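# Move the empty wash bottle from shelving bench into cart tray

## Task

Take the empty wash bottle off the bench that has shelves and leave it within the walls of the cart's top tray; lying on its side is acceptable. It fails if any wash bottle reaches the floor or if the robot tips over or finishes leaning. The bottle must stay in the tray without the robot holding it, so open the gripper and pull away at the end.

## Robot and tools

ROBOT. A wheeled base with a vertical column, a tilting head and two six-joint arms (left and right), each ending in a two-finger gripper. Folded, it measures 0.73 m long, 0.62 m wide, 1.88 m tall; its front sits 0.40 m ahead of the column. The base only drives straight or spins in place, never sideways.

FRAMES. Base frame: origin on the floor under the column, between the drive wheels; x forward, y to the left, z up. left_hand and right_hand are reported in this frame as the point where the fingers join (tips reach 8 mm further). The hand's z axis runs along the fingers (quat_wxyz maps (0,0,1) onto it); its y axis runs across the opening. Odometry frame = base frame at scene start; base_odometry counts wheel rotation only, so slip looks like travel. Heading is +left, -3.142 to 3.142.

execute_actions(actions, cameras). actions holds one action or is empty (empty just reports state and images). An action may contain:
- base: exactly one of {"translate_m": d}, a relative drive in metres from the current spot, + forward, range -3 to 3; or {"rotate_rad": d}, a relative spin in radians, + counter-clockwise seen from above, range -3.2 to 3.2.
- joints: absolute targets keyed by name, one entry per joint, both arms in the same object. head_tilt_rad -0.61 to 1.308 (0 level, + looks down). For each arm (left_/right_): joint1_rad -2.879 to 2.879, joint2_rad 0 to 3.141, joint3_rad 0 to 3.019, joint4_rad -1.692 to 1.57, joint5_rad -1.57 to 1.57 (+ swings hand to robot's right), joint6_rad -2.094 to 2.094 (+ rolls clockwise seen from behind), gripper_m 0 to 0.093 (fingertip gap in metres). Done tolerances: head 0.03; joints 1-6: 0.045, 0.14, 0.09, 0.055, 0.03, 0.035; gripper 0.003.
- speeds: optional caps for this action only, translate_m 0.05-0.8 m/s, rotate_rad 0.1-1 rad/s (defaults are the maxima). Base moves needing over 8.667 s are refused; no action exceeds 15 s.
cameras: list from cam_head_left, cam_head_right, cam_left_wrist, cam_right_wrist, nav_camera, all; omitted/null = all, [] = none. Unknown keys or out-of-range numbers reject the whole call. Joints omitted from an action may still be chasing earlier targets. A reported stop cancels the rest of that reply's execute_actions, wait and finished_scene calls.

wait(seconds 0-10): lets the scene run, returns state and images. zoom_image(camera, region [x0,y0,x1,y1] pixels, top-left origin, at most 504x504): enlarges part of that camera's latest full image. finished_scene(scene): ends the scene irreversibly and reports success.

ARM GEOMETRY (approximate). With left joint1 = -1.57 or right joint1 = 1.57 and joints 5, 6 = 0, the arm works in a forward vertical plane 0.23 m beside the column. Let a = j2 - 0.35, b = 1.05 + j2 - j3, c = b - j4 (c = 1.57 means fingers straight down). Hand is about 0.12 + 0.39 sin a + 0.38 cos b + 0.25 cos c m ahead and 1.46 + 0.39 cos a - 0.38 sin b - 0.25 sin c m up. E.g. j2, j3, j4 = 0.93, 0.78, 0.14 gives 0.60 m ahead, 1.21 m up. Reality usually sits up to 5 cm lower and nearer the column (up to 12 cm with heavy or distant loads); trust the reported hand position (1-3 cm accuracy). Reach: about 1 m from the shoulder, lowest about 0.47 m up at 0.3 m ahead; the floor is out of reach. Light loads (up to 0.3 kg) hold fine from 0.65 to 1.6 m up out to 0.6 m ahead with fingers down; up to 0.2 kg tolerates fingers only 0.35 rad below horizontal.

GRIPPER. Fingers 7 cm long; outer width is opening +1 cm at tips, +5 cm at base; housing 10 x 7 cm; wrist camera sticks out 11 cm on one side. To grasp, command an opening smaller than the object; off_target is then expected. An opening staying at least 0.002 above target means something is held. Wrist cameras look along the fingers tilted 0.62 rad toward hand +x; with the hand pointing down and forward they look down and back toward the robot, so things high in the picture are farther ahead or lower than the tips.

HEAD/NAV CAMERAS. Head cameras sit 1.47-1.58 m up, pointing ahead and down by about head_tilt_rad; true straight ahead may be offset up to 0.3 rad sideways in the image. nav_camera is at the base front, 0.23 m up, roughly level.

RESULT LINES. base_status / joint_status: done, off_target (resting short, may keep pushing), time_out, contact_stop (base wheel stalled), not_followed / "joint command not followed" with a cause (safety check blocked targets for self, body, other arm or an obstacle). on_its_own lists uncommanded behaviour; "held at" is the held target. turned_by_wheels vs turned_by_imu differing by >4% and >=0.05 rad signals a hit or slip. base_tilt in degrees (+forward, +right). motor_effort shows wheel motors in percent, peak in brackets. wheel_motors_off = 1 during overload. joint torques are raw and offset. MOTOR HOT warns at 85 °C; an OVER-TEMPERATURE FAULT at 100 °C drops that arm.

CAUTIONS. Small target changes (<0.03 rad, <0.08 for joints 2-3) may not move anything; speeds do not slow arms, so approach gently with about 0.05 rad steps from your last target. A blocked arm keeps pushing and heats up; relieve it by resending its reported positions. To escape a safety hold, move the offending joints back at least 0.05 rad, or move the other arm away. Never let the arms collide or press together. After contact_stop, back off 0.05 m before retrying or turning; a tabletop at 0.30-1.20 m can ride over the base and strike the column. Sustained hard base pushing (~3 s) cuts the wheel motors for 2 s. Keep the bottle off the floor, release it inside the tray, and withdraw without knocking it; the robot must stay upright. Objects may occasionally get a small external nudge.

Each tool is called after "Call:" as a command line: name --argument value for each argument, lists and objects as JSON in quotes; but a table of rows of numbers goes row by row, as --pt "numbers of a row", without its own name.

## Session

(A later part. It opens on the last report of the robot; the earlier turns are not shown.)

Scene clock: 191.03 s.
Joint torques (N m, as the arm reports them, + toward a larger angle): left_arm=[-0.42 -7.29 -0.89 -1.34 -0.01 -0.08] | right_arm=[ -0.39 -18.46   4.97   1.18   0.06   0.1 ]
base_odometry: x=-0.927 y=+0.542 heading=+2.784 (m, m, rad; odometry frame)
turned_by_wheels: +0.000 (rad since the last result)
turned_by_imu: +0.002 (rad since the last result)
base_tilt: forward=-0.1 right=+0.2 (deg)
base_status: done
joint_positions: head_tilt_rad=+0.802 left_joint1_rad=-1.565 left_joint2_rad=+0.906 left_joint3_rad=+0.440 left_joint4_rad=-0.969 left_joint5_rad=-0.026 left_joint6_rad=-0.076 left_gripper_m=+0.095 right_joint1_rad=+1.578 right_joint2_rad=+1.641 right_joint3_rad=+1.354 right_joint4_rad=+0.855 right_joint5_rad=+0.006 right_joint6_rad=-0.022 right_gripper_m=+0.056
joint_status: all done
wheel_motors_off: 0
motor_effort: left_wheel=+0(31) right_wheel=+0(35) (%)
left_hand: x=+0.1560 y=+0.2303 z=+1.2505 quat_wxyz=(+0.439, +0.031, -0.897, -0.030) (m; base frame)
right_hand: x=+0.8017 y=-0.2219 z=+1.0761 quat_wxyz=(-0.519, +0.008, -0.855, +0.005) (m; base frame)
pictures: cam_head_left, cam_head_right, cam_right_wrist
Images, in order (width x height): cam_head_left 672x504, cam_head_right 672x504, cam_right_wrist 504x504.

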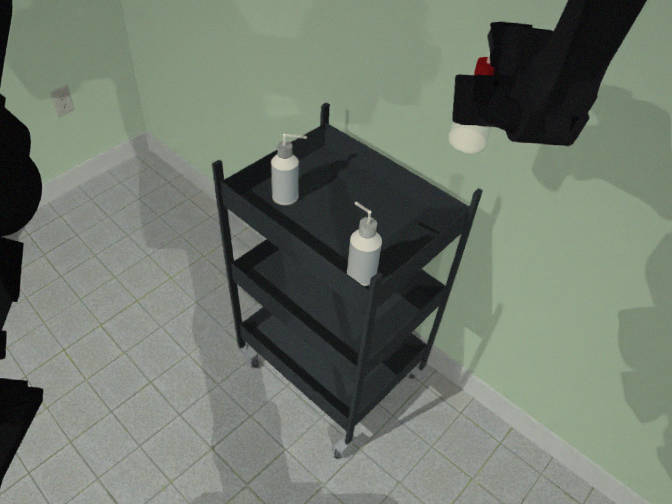

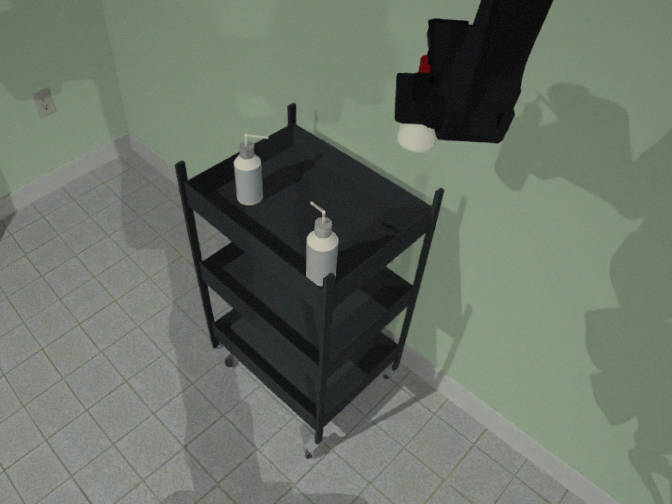

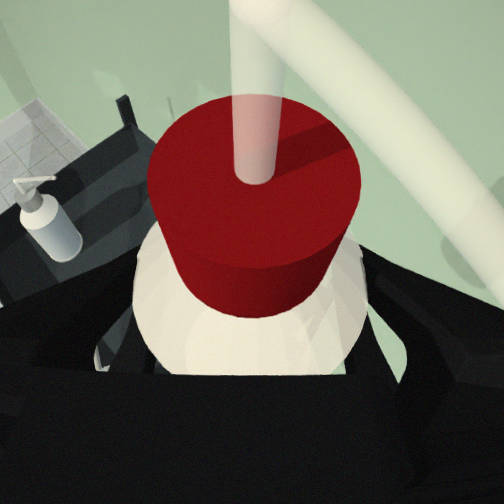

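Call:
execute_actions --actions '[{"base":{"rotate_rad":0.16},"speeds":{"rotate_rad":0.4}}]' --cameras '["cam_head_left","cam_head_right","cam_right_wrist"]'

Scene clock: 200.03 s.
Joint torques (N m, as the arm reports them, + toward a larger angle): left_arm=[-0.64 -7.11 -0.36 -1.29 -0.03 -0.06] | right_arm=[ -0.14 -18.16   4.95   1.13   0.06   0.1 ]
base_odometry: x=-0.927 y=+0.542 heading=+2.943 (m, m, rad; odometry frame)
turned_by_wheels: +0.159 (rad since the last result)
turned_by_imu: +0.156 (rad since the last result)
base_tilt: forward=-0.1 right=+0.3 (deg)
base_status: done
joint_positions: head_tilt_rad=+0.802 left_joint1_rad=-1.565 left_joint2_rad=+0.906 left_joint3_rad=+0.440 left_joint4_rad=-0.969 left_joint5_rad=-0.026 left_joint6_rad=-0.076 left_gripper_m=+0.095 right_joint1_rad=+1.580 right_joint2_rad=+1.641 right_joint3_rad=+1.354 right_joint4_rad=+0.855 right_joint5_rad=+0.006 right_joint6_rad=-0.022 right_gripper_m=+0.056
joint_status: not commanded
wheel_motors_off: 0
motor_effort: left_wheel=-1(38) right_wheel=+0(43) (%)
left_hand: x=+0.1560 y=+0.2303 z=+1.2505 quat_wxyz=(+0.439, +0.031, -0.897, -0.030) (m; base frame)
right_hand: x=+0.8017 y=-0.2203 z=+1.0761 quat_wxyz=(-0.519, +0.008, -0.855, +0.004) (m; base frame)
pictures: cam_head_left, cam_head_right, cam_right_wrist
Images, in order (width x height): cam_head_left 672x504, cam_head_right 672x504, cam_right_wrist 504x504.

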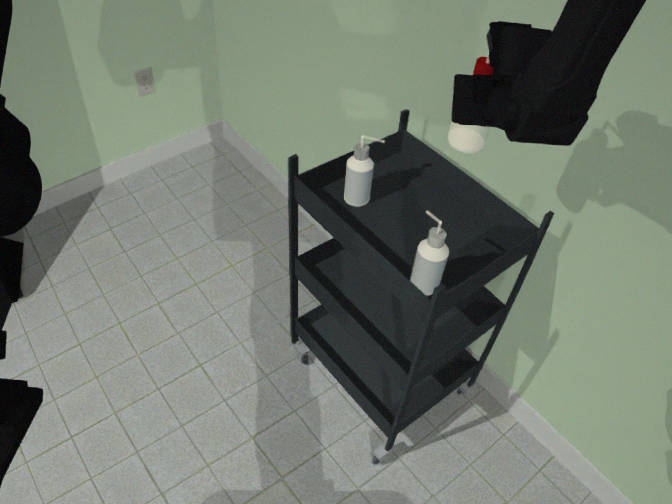

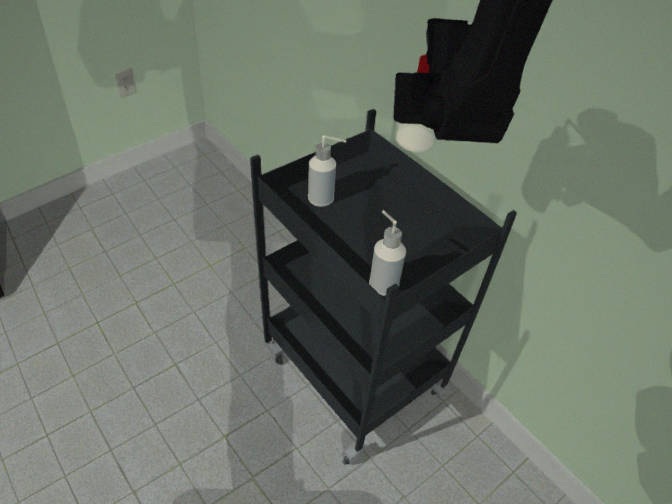

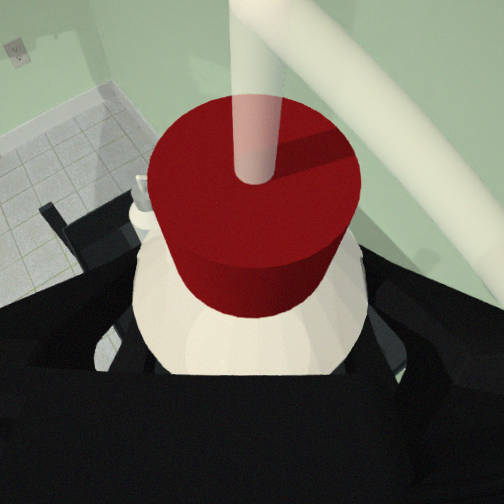

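Call:
execute_actions --actions '[{"base":{"translate_m":-0.3},"joints":{"head_tilt_rad":0.6}}]' --cameras '[]'

Call:
execute_actions --actions '[{"base":{"rotate_rad":0.908}}]' --cameras '[]'

Call:
execute_actions --actions '[{"base":{"translate_m":-0.6}}]' --cameras '[]'

Call:
execute_actions --actions '[{"base":{"rotate_rad":-0.608}}]' --cameras '[]'

Call:
execute_actions --actions '[{"base":{"translate_m":0.75},"speeds":{"translate_m":0.4},"joints":{"head_tilt_rad":0.8}}]' --cameras '["cam_head_left","cam_head_right","nav_camera"]'

Scene clock: 304.97 s.
Joint torques (N m, as the arm reports them, + toward a larger angle): left_arm=[ 0.06 -7.2  -0.56 -1.49  0.01 -0.05] | right_arm=[ -0.05 -18.67   5.02   1.16   0.04   0.12]
base_odometry: x=-0.633 y=+0.483 heading=+2.944 (m, m, rad; odometry frame)
turned_by_wheels: +0.001 (rad since the last result)
turned_by_imu: +0.002 (rad since the last result)
base_tilt: forward=+0.0 right=+0.2 (deg)
base_status: done
joint_positions: head_tilt_rad=+0.617 left_joint1_rad=-1.565 left_joint2_rad=+0.906 left_joint3_rad=+0.438 left_joint4_rad=-0.969 left_joint5_rad=-0.026 left_joint6_rad=-0.076 left_gripper_m=+0.095 right_joint1_rad=+1.580 right_joint2_rad=+1.642 right_joint3_rad=+1.353 right_joint4_rad=+0.855 right_joint5_rad=+0.006 right_joint6_rad=-0.022 right_gripper_m=+0.056
joint_status: all done
wheel_motors_off: 0
motor_effort: left_wheel=+1(58) right_wheel=-1(48) (%)
left_hand: x=+0.1549 y=+0.2303 z=+1.2508 quat_wxyz=(+0.440, +0.031, -0.897, -0.030) (m; base frame)
right_hand: x=+0.8008 y=-0.2203 z=+1.0749 quat_wxyz=(-0.518, +0.008, -0.855, +0.004) (m; base frame)
pictures: none
No camera images: the call's "cameras" was empty. Leave "cameras" out to get every camera's image.

Scene clock: 307.17 s.
Joint torques (N m, as the arm reports them, + toward a larger angle): left_arm=[-0.76 -7.72 -0.74 -1.4  -0.01 -0.08] | right_arm=[ -0.72 -18.09   5.06   1.18   0.07   0.09]
base_odometry: x=-0.633 y=+0.483 heading=-2.432 (m, m, rad; odometry frame)
turned_by_wheels: +0.908 (rad since the last result)
turned_by_imu: +0.896 (rad since the last result)
base_tilt: forward=-0.2 right=+0.2 (deg)
base_status: done
joint_positions: head_tilt_rad=+0.617 left_joint1_rad=-1.565 left_joint2_rad=+0.906 left_joint3_rad=+0.440 left_joint4_rad=-0.969 left_joint5_rad=-0.026 left_joint6_rad=-0.076 left_gripper_m=+0.095 right_joint1_rad=+1.579 right_joint2_rad=+1.642 right_joint3_rad=+1.353 right_joint4_rad=+0.855 right_joint5_rad=+0.006 right_joint6_rad=-0.022 right_gripper_m=+0.056
joint_status: not commanded
wheel_motors_off: 0
motor_effort: left_wheel=+0(40) right_wheel=+0(44) (%)
left_hand: x=+0.1560 y=+0.2303 z=+1.2505 quat_wxyz=(+0.439, +0.031, -0.897, -0.030) (m; base frame)
right_hand: x=+0.8008 y=-0.2205 z=+1.0749 quat_wxyz=(-0.518, +0.008, -0.855, +0.004) (m; base frame)
pictures: none
No camera images: the call's "cameras" was empty. Leave "cameras" out to get every camera's image.

Scene clock: 309.73 s.
Joint torques (N m, as the arm reports them, + toward a larger angle): left_arm=[-0.61 -7.57 -0.26 -1.18 -0.02 -0.08] | right_arm=[ -0.07 -18.15   5.2    1.28   0.08   0.11]
base_odometry: x=-0.178 y=+0.874 heading=-2.432 (m, m, rad; odometry frame)
turned_by_wheels: +0.000 (rad since the last result)
turned_by_imu: +0.000 (rad since the last result)
base_tilt: forward=+0.0 right=+0.2 (deg)
base_status: done
joint_positions: head_tilt_rad=+0.617 left_joint1_rad=-1.565 left_joint2_rad=+0.906 left_joint3_rad=+0.438 left_joint4_rad=-0.969 left_joint5_rad=-0.026 left_joint6_rad=-0.076 left_gripper_m=+0.095 right_joint1_rad=+1.579 right_joint2_rad=+1.643 right_joint3_rad=+1.351 right_joint4_rad=+0.855 right_joint5_rad=+0.006 right_joint6_rad=-0.022 right_gripper_m=+0.056
joint_status: not commanded
wheel_motors_off: 0
motor_effort: left_wheel=+0(46) right_wheel=+0(49) (%)
left_hand: x=+0.1551 y=+0.2303 z=+1.2508 quat_wxyz=(+0.440, +0.031, -0.897, -0.030) (m; base frame)
right_hand: x=+0.7994 y=-0.2205 z=+1.0735 quat_wxyz=(-0.517, +0.008, -0.856, +0.004) (m; base frame)
pictures: none
No camera images: the call's "cameras" was empty. Leave "cameras" out to get every camera's image.

Scene clock: 311.63 s.
Joint torques (N m, as the arm reports them, + toward a larger angle): left_arm=[-0.53 -7.5  -0.63 -1.46 -0.02 -0.07] | right_arm=[ -0.24 -18.48   5.15   1.18   0.06   0.08]
base_odometry: x=-0.178 y=+0.874 heading=-3.039 (m, m, rad; odometry frame)
turned_by_wheels: -0.608 (rad since the last result)
turned_by_imu: -0.598 (rad since the last result)
base_tilt: forward=-0.1 right=+0.3 (deg)
base_status: done
joint_positions: head_tilt_rad=+0.617 left_joint1_rad=-1.565 left_joint2_rad=+0.906 left_joint3_rad=+0.440 left_joint4_rad=-0.969 left_joint5_rad=-0.026 left_joint6_rad=-0.076 left_gripper_m=+0.095 right_joint1_rad=+1.579 right_joint2_rad=+1.643 right_joint3_rad=+1.351 right_joint4_rad=+0.855 right_joint5_rad=+0.006 right_joint6_rad=-0.022 right_gripper_m=+0.056
joint_status: not commanded
wheel_motors_off: 0
motor_effort: left_wheel=+0(37) right_wheel=+0(35) (%)
left_hand: x=+0.1561 y=+0.2303 z=+1.2505 quat_wxyz=(+0.439, +0.031, -0.897, -0.030) (m; base frame)
right_hand: x=+0.7994 y=-0.2211 z=+1.0735 quat_wxyz=(-0.517, +0.008, -0.856, +0.004) (m; base frame)
pictures: none
No camera images: the call's "cameras" was empty. Leave "cameras" out to get every camera's image.

Scene clock: 314.77 s.
Joint torques (N m, as the arm reports them, + toward a larger angle): left_arm=[-0.36 -7.76 -0.84 -1.42  0.   -0.07] | right_arm=[  0.05 -18.3    5.18   1.1    0.04   0.11]
base_odometry: x=-0.924 y=+0.798 heading=-3.040 (m, m, rad; odometry frame)
turned_by_wheels: -0.001 (rad since the last result)
turned_by_imu: +0.000 (rad since the last result)
base_tilt: forward=+0.0 right=+0.2 (deg)
base_status: done
joint_positions: head_tilt_rad=+0.802 left_joint1_rad=-1.565 left_joint2_rad=+0.906 left_joint3_rad=+0.442 left_joint4_rad=-0.969 left_joint5_rad=-0.026 left_joint6_rad=-0.076 left_gripper_m=+0.095 right_joint1_rad=+1.579 right_joint2_rad=+1.644 right_joint3_rad=+1.351 right_joint4_rad=+0.855 right_joint5_rad=+0.006 right_joint6_rad=-0.022 right_gripper_m=+0.056
joint_status: all done
wheel_motors_off: 0
motor_effort: left_wheel=-1(48) right_wheel=+0(49) (%)
left_hand: x=+0.1569 y=+0.2303 z=+1.2502 quat_wxyz=(+0.438, +0.031, -0.898, -0.030) (m; base frame)
right_hand: x=+0.7992 y=-0.2211 z=+1.0733 quat_wxyz=(-0.516, +0.008, -0.856, +0.004) (m; base frame)
pictures: cam_head_left, cam_head_right, nav_camera
Images, in order (width x height): cam_head_left 672x504, cam_head_right 672x504, nav_camera 672x504.

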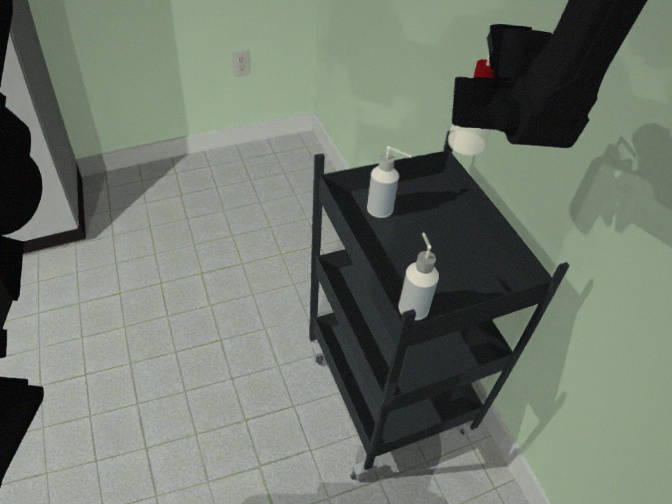

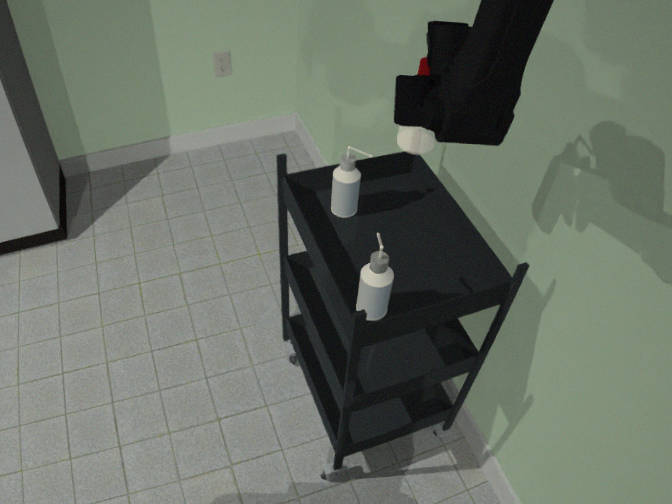

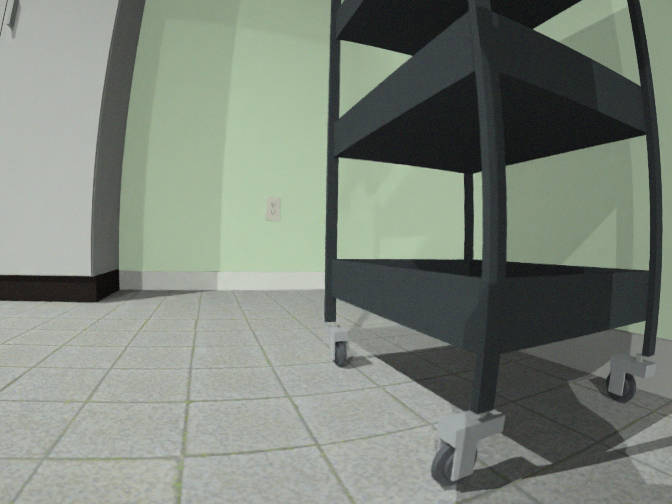

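Call:
execute_actions --actions '[{"joints":{"right_joint2_rad":1.9,"right_joint3_rad":1.36,"right_joint4_rad":1.09}}]' --cameras '["cam_head_left","cam_head_right"]'

Scene clock: 324.97 s.
Joint torques (N m, as the arm reports them, + toward a larger angle): left_arm=[-0.56 -7.07 -0.76 -1.25 -0.01 -0.08] | right_arm=[  0.02 -17.56   2.53   2.87   0.07   0.12]
base_odometry: x=-0.924 y=+0.798 heading=-3.040 (m, m, rad; odometry frame)
turned_by_wheels: +0.000 (rad since the last result)
turned_by_imu: +0.001 (rad since the last result)
base_tilt: forward=-0.1 right=+0.2 (deg)
base_status: not commanded
joint_positions: head_tilt_rad=+0.802 left_joint1_rad=-1.565 left_joint2_rad=+0.906 left_joint3_rad=+0.442 left_joint4_rad=-0.969 left_joint5_rad=-0.026 left_joint6_rad=-0.076 left_gripper_m=+0.095 right_joint1_rad=+1.579 right_joint2_rad=+1.912 right_joint3_rad=+1.351 right_joint4_rad=+1.061 right_joint5_rad=+0.006 right_joint6_rad=-0.022 right_gripper_m=+0.056
joint_status: all done
wheel_motors_off: 0
motor_effort: left_wheel=-1(1) right_wheel=+1(1) (%)
left_hand: x=+0.1569 y=+0.2303 z=+1.2502 quat_wxyz=(+0.438, +0.031, -0.898, -0.030) (m; base frame)
right_hand: x=+0.7043 y=-0.2206 z=+0.9482 quat_wxyz=(-0.490, +0.008, -0.872, +0.004) (m; base frame)
pictures: cam_head_left, cam_head_right
Images, in order (width x height): cam_head_left 672x504, cam_head_right 672x504.

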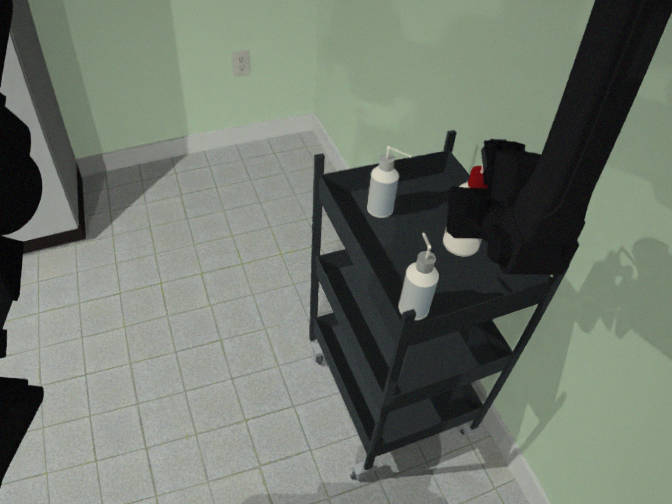

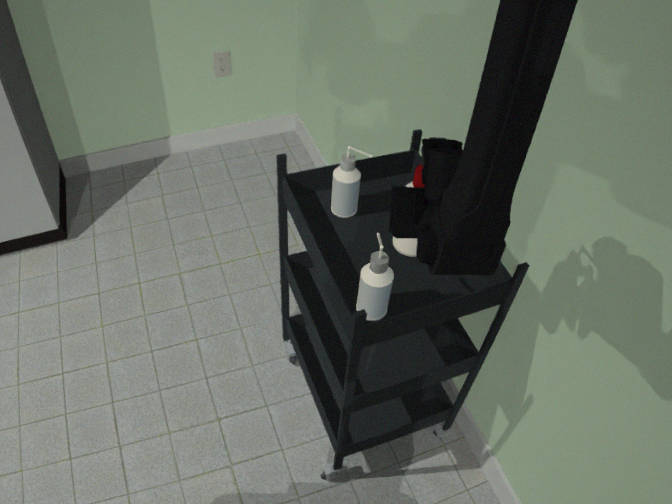

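Call:
execute_actions --actions '[{"joints":{"right_joint2_rad":2.0,"right_joint3_rad":1.61,"right_joint4_rad":0.94}}]' --cameras '["cam_head_left","cam_head_right"]'

Scene clock: 337.17 s.
Joint torques (N m, as the arm reports them, + toward a larger angle): left_arm=[-0.43 -7.29 -0.59 -1.34 -0.01 -0.09] | right_arm=[ -0.2  -18.54   4.1    1.38   0.07   0.1 ]
base_odometry: x=-0.924 y=+0.798 heading=-3.040 (m, m, rad; odometry frame)
turned_by_wheels: +0.000 (rad since the last result)
turned_by_imu: +0.001 (rad since the last result)
base_tilt: forward=+0.0 right=+0.2 (deg)
base_status: not commanded
joint_positions: head_tilt_rad=+0.802 left_joint1_rad=-1.565 left_joint2_rad=+0.906 left_joint3_rad=+0.442 left_joint4_rad=-0.969 left_joint5_rad=-0.026 left_joint6_rad=-0.076 left_gripper_m=+0.095 right_joint1_rad=+1.579 right_joint2_rad=+2.005 right_joint3_rad=+1.601 right_joint4_rad=+0.951 right_joint5_rad=+0.006 right_joint6_rad=-0.022 right_gripper_m=+0.056
joint_status: all done
wheel_motors_off: 0
motor_effort: left_wheel=-1(1) right_wheel=+0(1) (%)
left_hand: x=+0.1569 y=+0.2303 z=+1.2502 quat_wxyz=(+0.438, +0.031, -0.898, -0.030) (m; base frame)
right_hand: x=+0.7684 y=-0.2202 z=+0.9248 quat_wxyz=(-0.510, +0.008, -0.860, +0.004) (m; base frame)
pictures: cam_head_left, cam_head_right
Images, in order (width x height): cam_head_left 672x504, cam_head_right 672x504.

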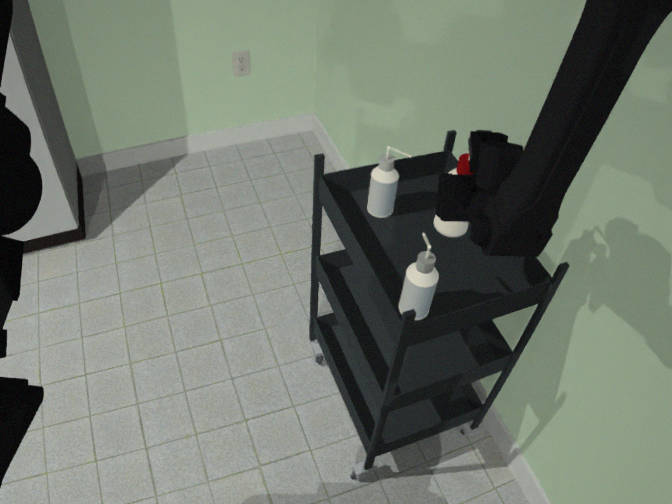

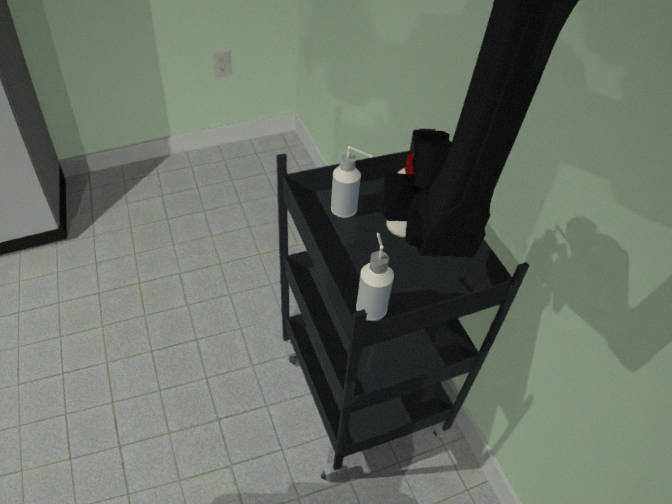

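Continue descending.

Call:
execute_actions --actions '[{"joints":{"right_joint2_rad":2.1,"right_joint3_rad":1.71,"right_joint4_rad":0.94}}]' --cameras '["cam_head_left"]'

Scene clock: 342.60 s.
Joint torques (N m, as the arm reports them, + toward a larger angle): left_arm=[-0.29 -7.39 -0.81 -1.34 -0.02 -0.07] | right_arm=[  0.09 -18.19   4.19   1.39   0.06   0.07]
base_odometry: x=-0.924 y=+0.798 heading=-3.040 (m, m, rad; odometry frame)
turned_by_wheels: +0.000 (rad since the last result)
turned_by_imu: +0.001 (rad since the last result)
base_tilt: forward=-0.1 right=+0.2 (deg)
base_status: not commanded
joint_positions: head_tilt_rad=+0.802 left_joint1_rad=-1.565 left_joint2_rad=+0.906 left_joint3_rad=+0.442 left_joint4_rad=-0.969 left_joint5_rad=-0.026 left_joint6_rad=-0.076 left_gripper_m=+0.095 right_joint1_rad=+1.579 right_joint2_rad=+2.097 right_joint3_rad=+1.702 right_joint4_rad=+0.951 right_joint5_rad=+0.006 right_joint6_rad=-0.022 right_gripper_m=+0.056
joint_status: all done
wheel_motors_off: 0
motor_effort: left_wheel=-1(1) right_wheel=+1(1) (%)
left_hand: x=+0.1569 y=+0.2303 z=+1.2502 quat_wxyz=(+0.438, +0.031, -0.898, -0.030) (m; base frame)
right_hand: x=+0.7680 y=-0.2199 z=+0.8921 quat_wxyz=(-0.514, +0.008, -0.858, +0.004) (m; base frame)
pictures: cam_head_left
Images, in order (width x height): cam_head_left 672x504.

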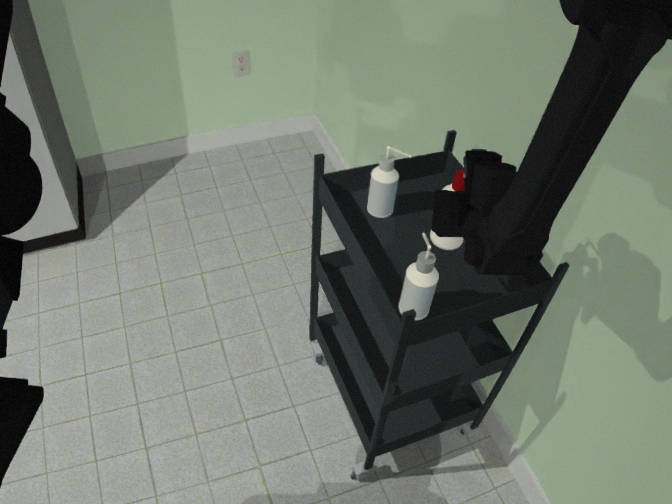

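Call:
execute_actions --actions '[{"joints":{"right_joint2_rad":2.2,"right_joint3_rad":1.81,"right_joint4_rad":0.94}}]' --cameras '["cam_head_left"]'

Scene clock: 356.43 s.
Joint torques (N m, as the arm reports them, + toward a larger angle): left_arm=[-0.56 -7.53 -0.84 -1.37 -0.01 -0.05] | right_arm=[ -0.05 -17.89   4.28   1.41   0.05   0.11]
base_odometry: x=-0.924 y=+0.798 heading=-3.040 (m, m, rad; odometry frame)
turned_by_wheels: +0.000 (rad since the last result)
turned_by_imu: +0.001 (rad since the last result)
base_tilt: forward=+0.0 right=+0.1 (deg)
base_status: not commanded
joint_positions: head_tilt_rad=+0.802 left_joint1_rad=-1.565 left_joint2_rad=+0.906 left_joint3_rad=+0.442 left_joint4_rad=-0.969 left_joint5_rad=-0.026 left_joint6_rad=-0.076 left_gripper_m=+0.095 right_joint1_rad=+1.579 right_joint2_rad=+2.200 right_joint3_rad=+1.801 right_joint4_rad=+0.951 right_joint5_rad=+0.006 right_joint6_rad=-0.022 right_gripper_m=+0.056
joint_status: all done
wheel_motors_off: 0
motor_effort: left_wheel=-1(1) right_wheel=+0(1) (%)
left_hand: x=+0.1569 y=+0.2303 z=+1.2502 quat_wxyz=(+0.438, +0.031, -0.898, -0.030) (m; base frame)
right_hand: x=+0.7574 y=-0.2197 z=+0.8530 quat_wxyz=(-0.513, +0.008, -0.859, +0.004) (m; base frame)
pictures: cam_head_left
Images, in order (width x height): cam_head_left 672x504.

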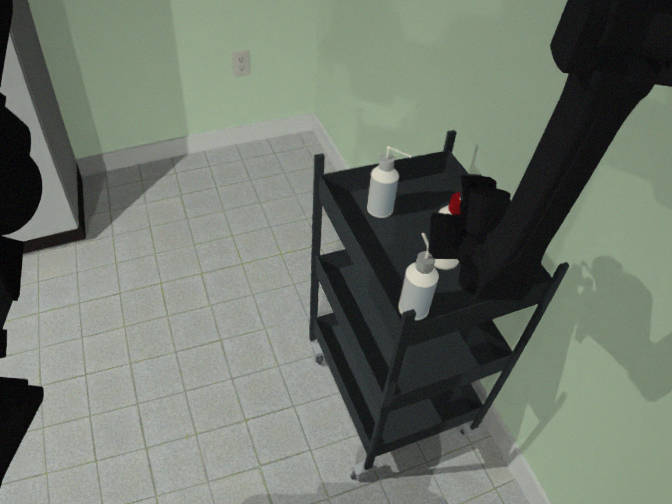

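Call:
execute_actions --actions '[{"joints":{"right_joint2_rad":2.3,"right_joint3_rad":2.03,"right_joint4_rad":0.82}}]' --cameras '["cam_head_left"]'

Scene clock: 366.30 s.
Joint torques (N m, as the arm reports them, + toward a larger angle): left_arm=[-0.58 -7.5  -0.85 -1.35 -0.03 -0.04] | right_arm=[  0.05 -17.41   6.5    1.09   0.06   0.05]
base_odometry: x=-0.924 y=+0.798 heading=-3.040 (m, m, rad; odometry frame)
turned_by_wheels: +0.000 (rad since the last result)
turned_by_imu: +0.001 (rad since the last result)
base_tilt: forward=-0.1 right=+0.2 (deg)
base_status: not commanded
joint_positions: head_tilt_rad=+0.802 left_joint1_rad=-1.565 left_joint2_rad=+0.906 left_joint3_rad=+0.441 left_joint4_rad=-0.969 left_joint5_rad=-0.026 left_joint6_rad=-0.076 left_gripper_m=+0.095 right_joint1_rad=+1.579 right_joint2_rad=+2.283 right_joint3_rad=+2.009 right_joint4_rad=+0.838 right_joint5_rad=+0.006 right_joint6_rad=-0.018 right_gripper_m=+0.056
joint_status: all done
wheel_motors_off: 0
motor_effort: left_wheel=-1(2) right_wheel=+1(1) (%)
left_hand: x=+0.1567 y=+0.2303 z=+1.2503 quat_wxyz=(+0.438, +0.031, -0.898, -0.030) (m; base frame)
right_hand: x=+0.7954 y=-0.2194 z=+0.8342 quat_wxyz=(-0.518, +0.006, -0.856, +0.003) (m; base frame)
pictures: cam_head_left
Images, in order (width x height): cam_head_left 672x504.

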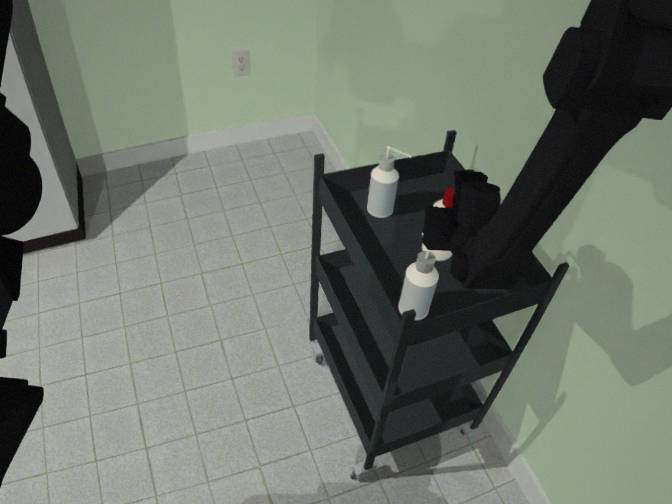

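Call:
execute_actions --actions '[{"joints":{"right_gripper_m":0.078}}]' --cameras '["cam_head_left","cam_right_wrist"]'

Scene clock: 374.17 s.
Joint torques (N m, as the arm reports them, + toward a larger angle): left_arm=[-0.75 -7.53 -0.71 -1.44 -0.01 -0.06] | right_arm=[ -0.06 -17.67   6.37   0.96   0.03   0.05]
base_odometry: x=-0.924 y=+0.798 heading=-3.040 (m, m, rad; odometry frame)
turned_by_wheels: +0.000 (rad since the last result)
turned_by_imu: +0.001 (rad since the last result)
base_tilt: forward=+0.0 right=+0.2 (deg)
base_status: not commanded
joint_positions: head_tilt_rad=+0.802 left_joint1_rad=-1.565 left_joint2_rad=+0.906 left_joint3_rad=+0.441 left_joint4_rad=-0.969 left_joint5_rad=-0.026 left_joint6_rad=-0.076 left_gripper_m=+0.095 right_joint1_rad=+1.579 right_joint2_rad=+2.283 right_joint3_rad=+2.009 right_joint4_rad=+0.838 right_joint5_rad=+0.006 right_joint6_rad=-0.018 right_gripper_m=+0.078
joint_status: all done
wheel_motors_off: 0
motor_effort: left_wheel=-1(2) right_wheel=+1(1) (%)
left_hand: x=+0.1567 y=+0.2303 z=+1.2503 quat_wxyz=(+0.438, +0.031, -0.898, -0.030) (m; base frame)
right_hand: x=+0.7954 y=-0.2194 z=+0.8342 quat_wxyz=(-0.518, +0.006, -0.856, +0.003) (m; base frame)
pictures: cam_head_left, cam_right_wrist
Images, in order (width x height): cam_head_left 672x504, cam_right_wrist 504x504.

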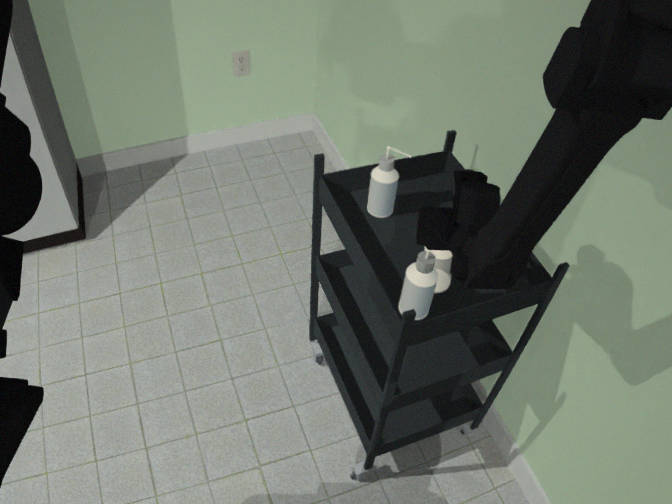

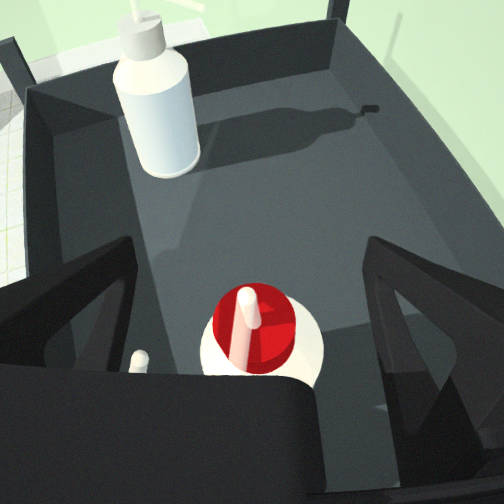

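Call:
execute_actions --actions '[{"joints":{"right_joint2_rad":1.9,"right_joint3_rad":1.63,"right_joint4_rad":0.82}}]' --cameras '[]'

Call:
execute_actions --actions '[{"base":{"translate_m":-0.4},"joints":{"head_tilt_rad":0.6}}]' --cameras '["cam_head_left"]'

Scene clock: 382.73 s.
Joint torques (N m, as the arm reports them, + toward a larger angle): left_arm=[-0.38 -7.49 -0.85 -1.49 -0.02 -0.09] | right_arm=[ -0.35 -18.68   4.53   1.34   0.05   0.07]
base_odometry: x=-0.924 y=+0.798 heading=-3.040 (m, m, rad; odometry frame)
turned_by_wheels: +0.000 (rad since the last result)
turned_by_imu: +0.002 (rad since the last result)
base_tilt: forward=-0.1 right=+0.2 (deg)
base_status: not commanded
joint_positions: head_tilt_rad=+0.802 left_joint1_rad=-1.565 left_joint2_rad=+0.906 left_joint3_rad=+0.441 left_joint4_rad=-0.969 left_joint5_rad=-0.026 left_joint6_rad=-0.076 left_gripper_m=+0.095 right_joint1_rad=+1.579 right_joint2_rad=+1.890 right_joint3_rad=+1.631 right_joint4_rad=+0.832 right_joint5_rad=+0.006 right_joint6_rad=-0.018 right_gripper_m=+0.078
joint_status: all done
wheel_motors_off: 0
motor_effort: left_wheel=-1(2) right_wheel=+1(2) (%)
left_hand: x=+0.1567 y=+0.2303 z=+1.2503 quat_wxyz=(+0.438, +0.031, -0.898, -0.030) (m; base frame)
right_hand: x=+0.8272 y=-0.2203 z=+0.9854 quat_wxyz=(-0.521, +0.006, -0.853, +0.003) (m; base frame)
pictures: none
No camera images: the call's "cameras" was empty. Leave "cameras" out to get every camera's image.

Scene clock: 385.07 s.
Joint torques (N m, as the arm reports them, + toward a larger angle): left_arm=[-0.76 -7.17 -0.7  -1.45 -0.04 -0.06] | right_arm=[ -0.61 -18.86   4.8    1.35   0.07   0.04]
base_odometry: x=-0.526 y=+0.838 heading=-3.041 (m, m, rad; odometry frame)
turned_by_wheels: -0.001 (rad since the last result)
turned_by_imu: -0.001 (rad since the last result)
base_tilt: forward=+0.0 right=+0.3 (deg)
base_status: done
joint_positions: head_tilt_rad=+0.617 left_joint1_rad=-1.565 left_joint2_rad=+0.906 left_joint3_rad=+0.440 left_joint4_rad=-0.969 left_joint5_rad=-0.026 left_joint6_rad=-0.076 left_gripper_m=+0.095 right_joint1_rad=+1.579 right_joint2_rad=+1.891 right_joint3_rad=+1.628 right_joint4_rad=+0.832 right_joint5_rad=+0.006 right_joint6_rad=-0.018 right_gripper_m=+0.078
joint_status: all done
wheel_motors_off: 0
motor_effort: left_wheel=-1(37) right_wheel=+0(53) (%)
left_hand: x=+0.1559 y=+0.2303 z=+1.2505 quat_wxyz=(+0.439, +0.031, -0.897, -0.030) (m; base frame)
right_hand: x=+0.8250 y=-0.2203 z=+0.9835 quat_wxyz=(-0.519, +0.006, -0.855, +0.003) (m; base frame)
pictures: cam_head_left
Images, in order (width x height): cam_head_left 672x504.

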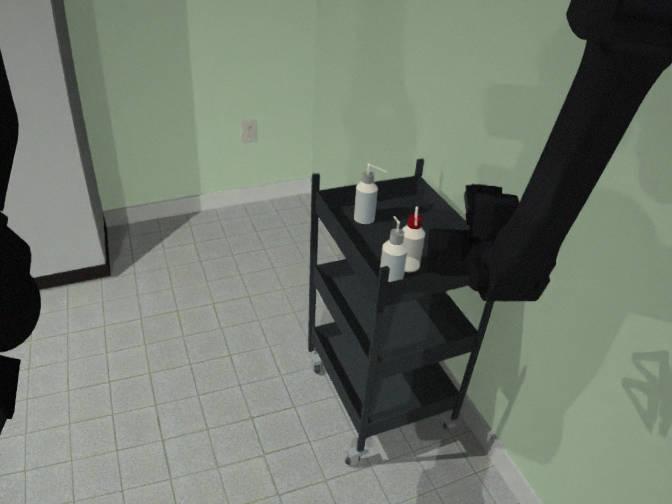

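Call:
finished_scene --scene 1

The scene is finished: the task was done.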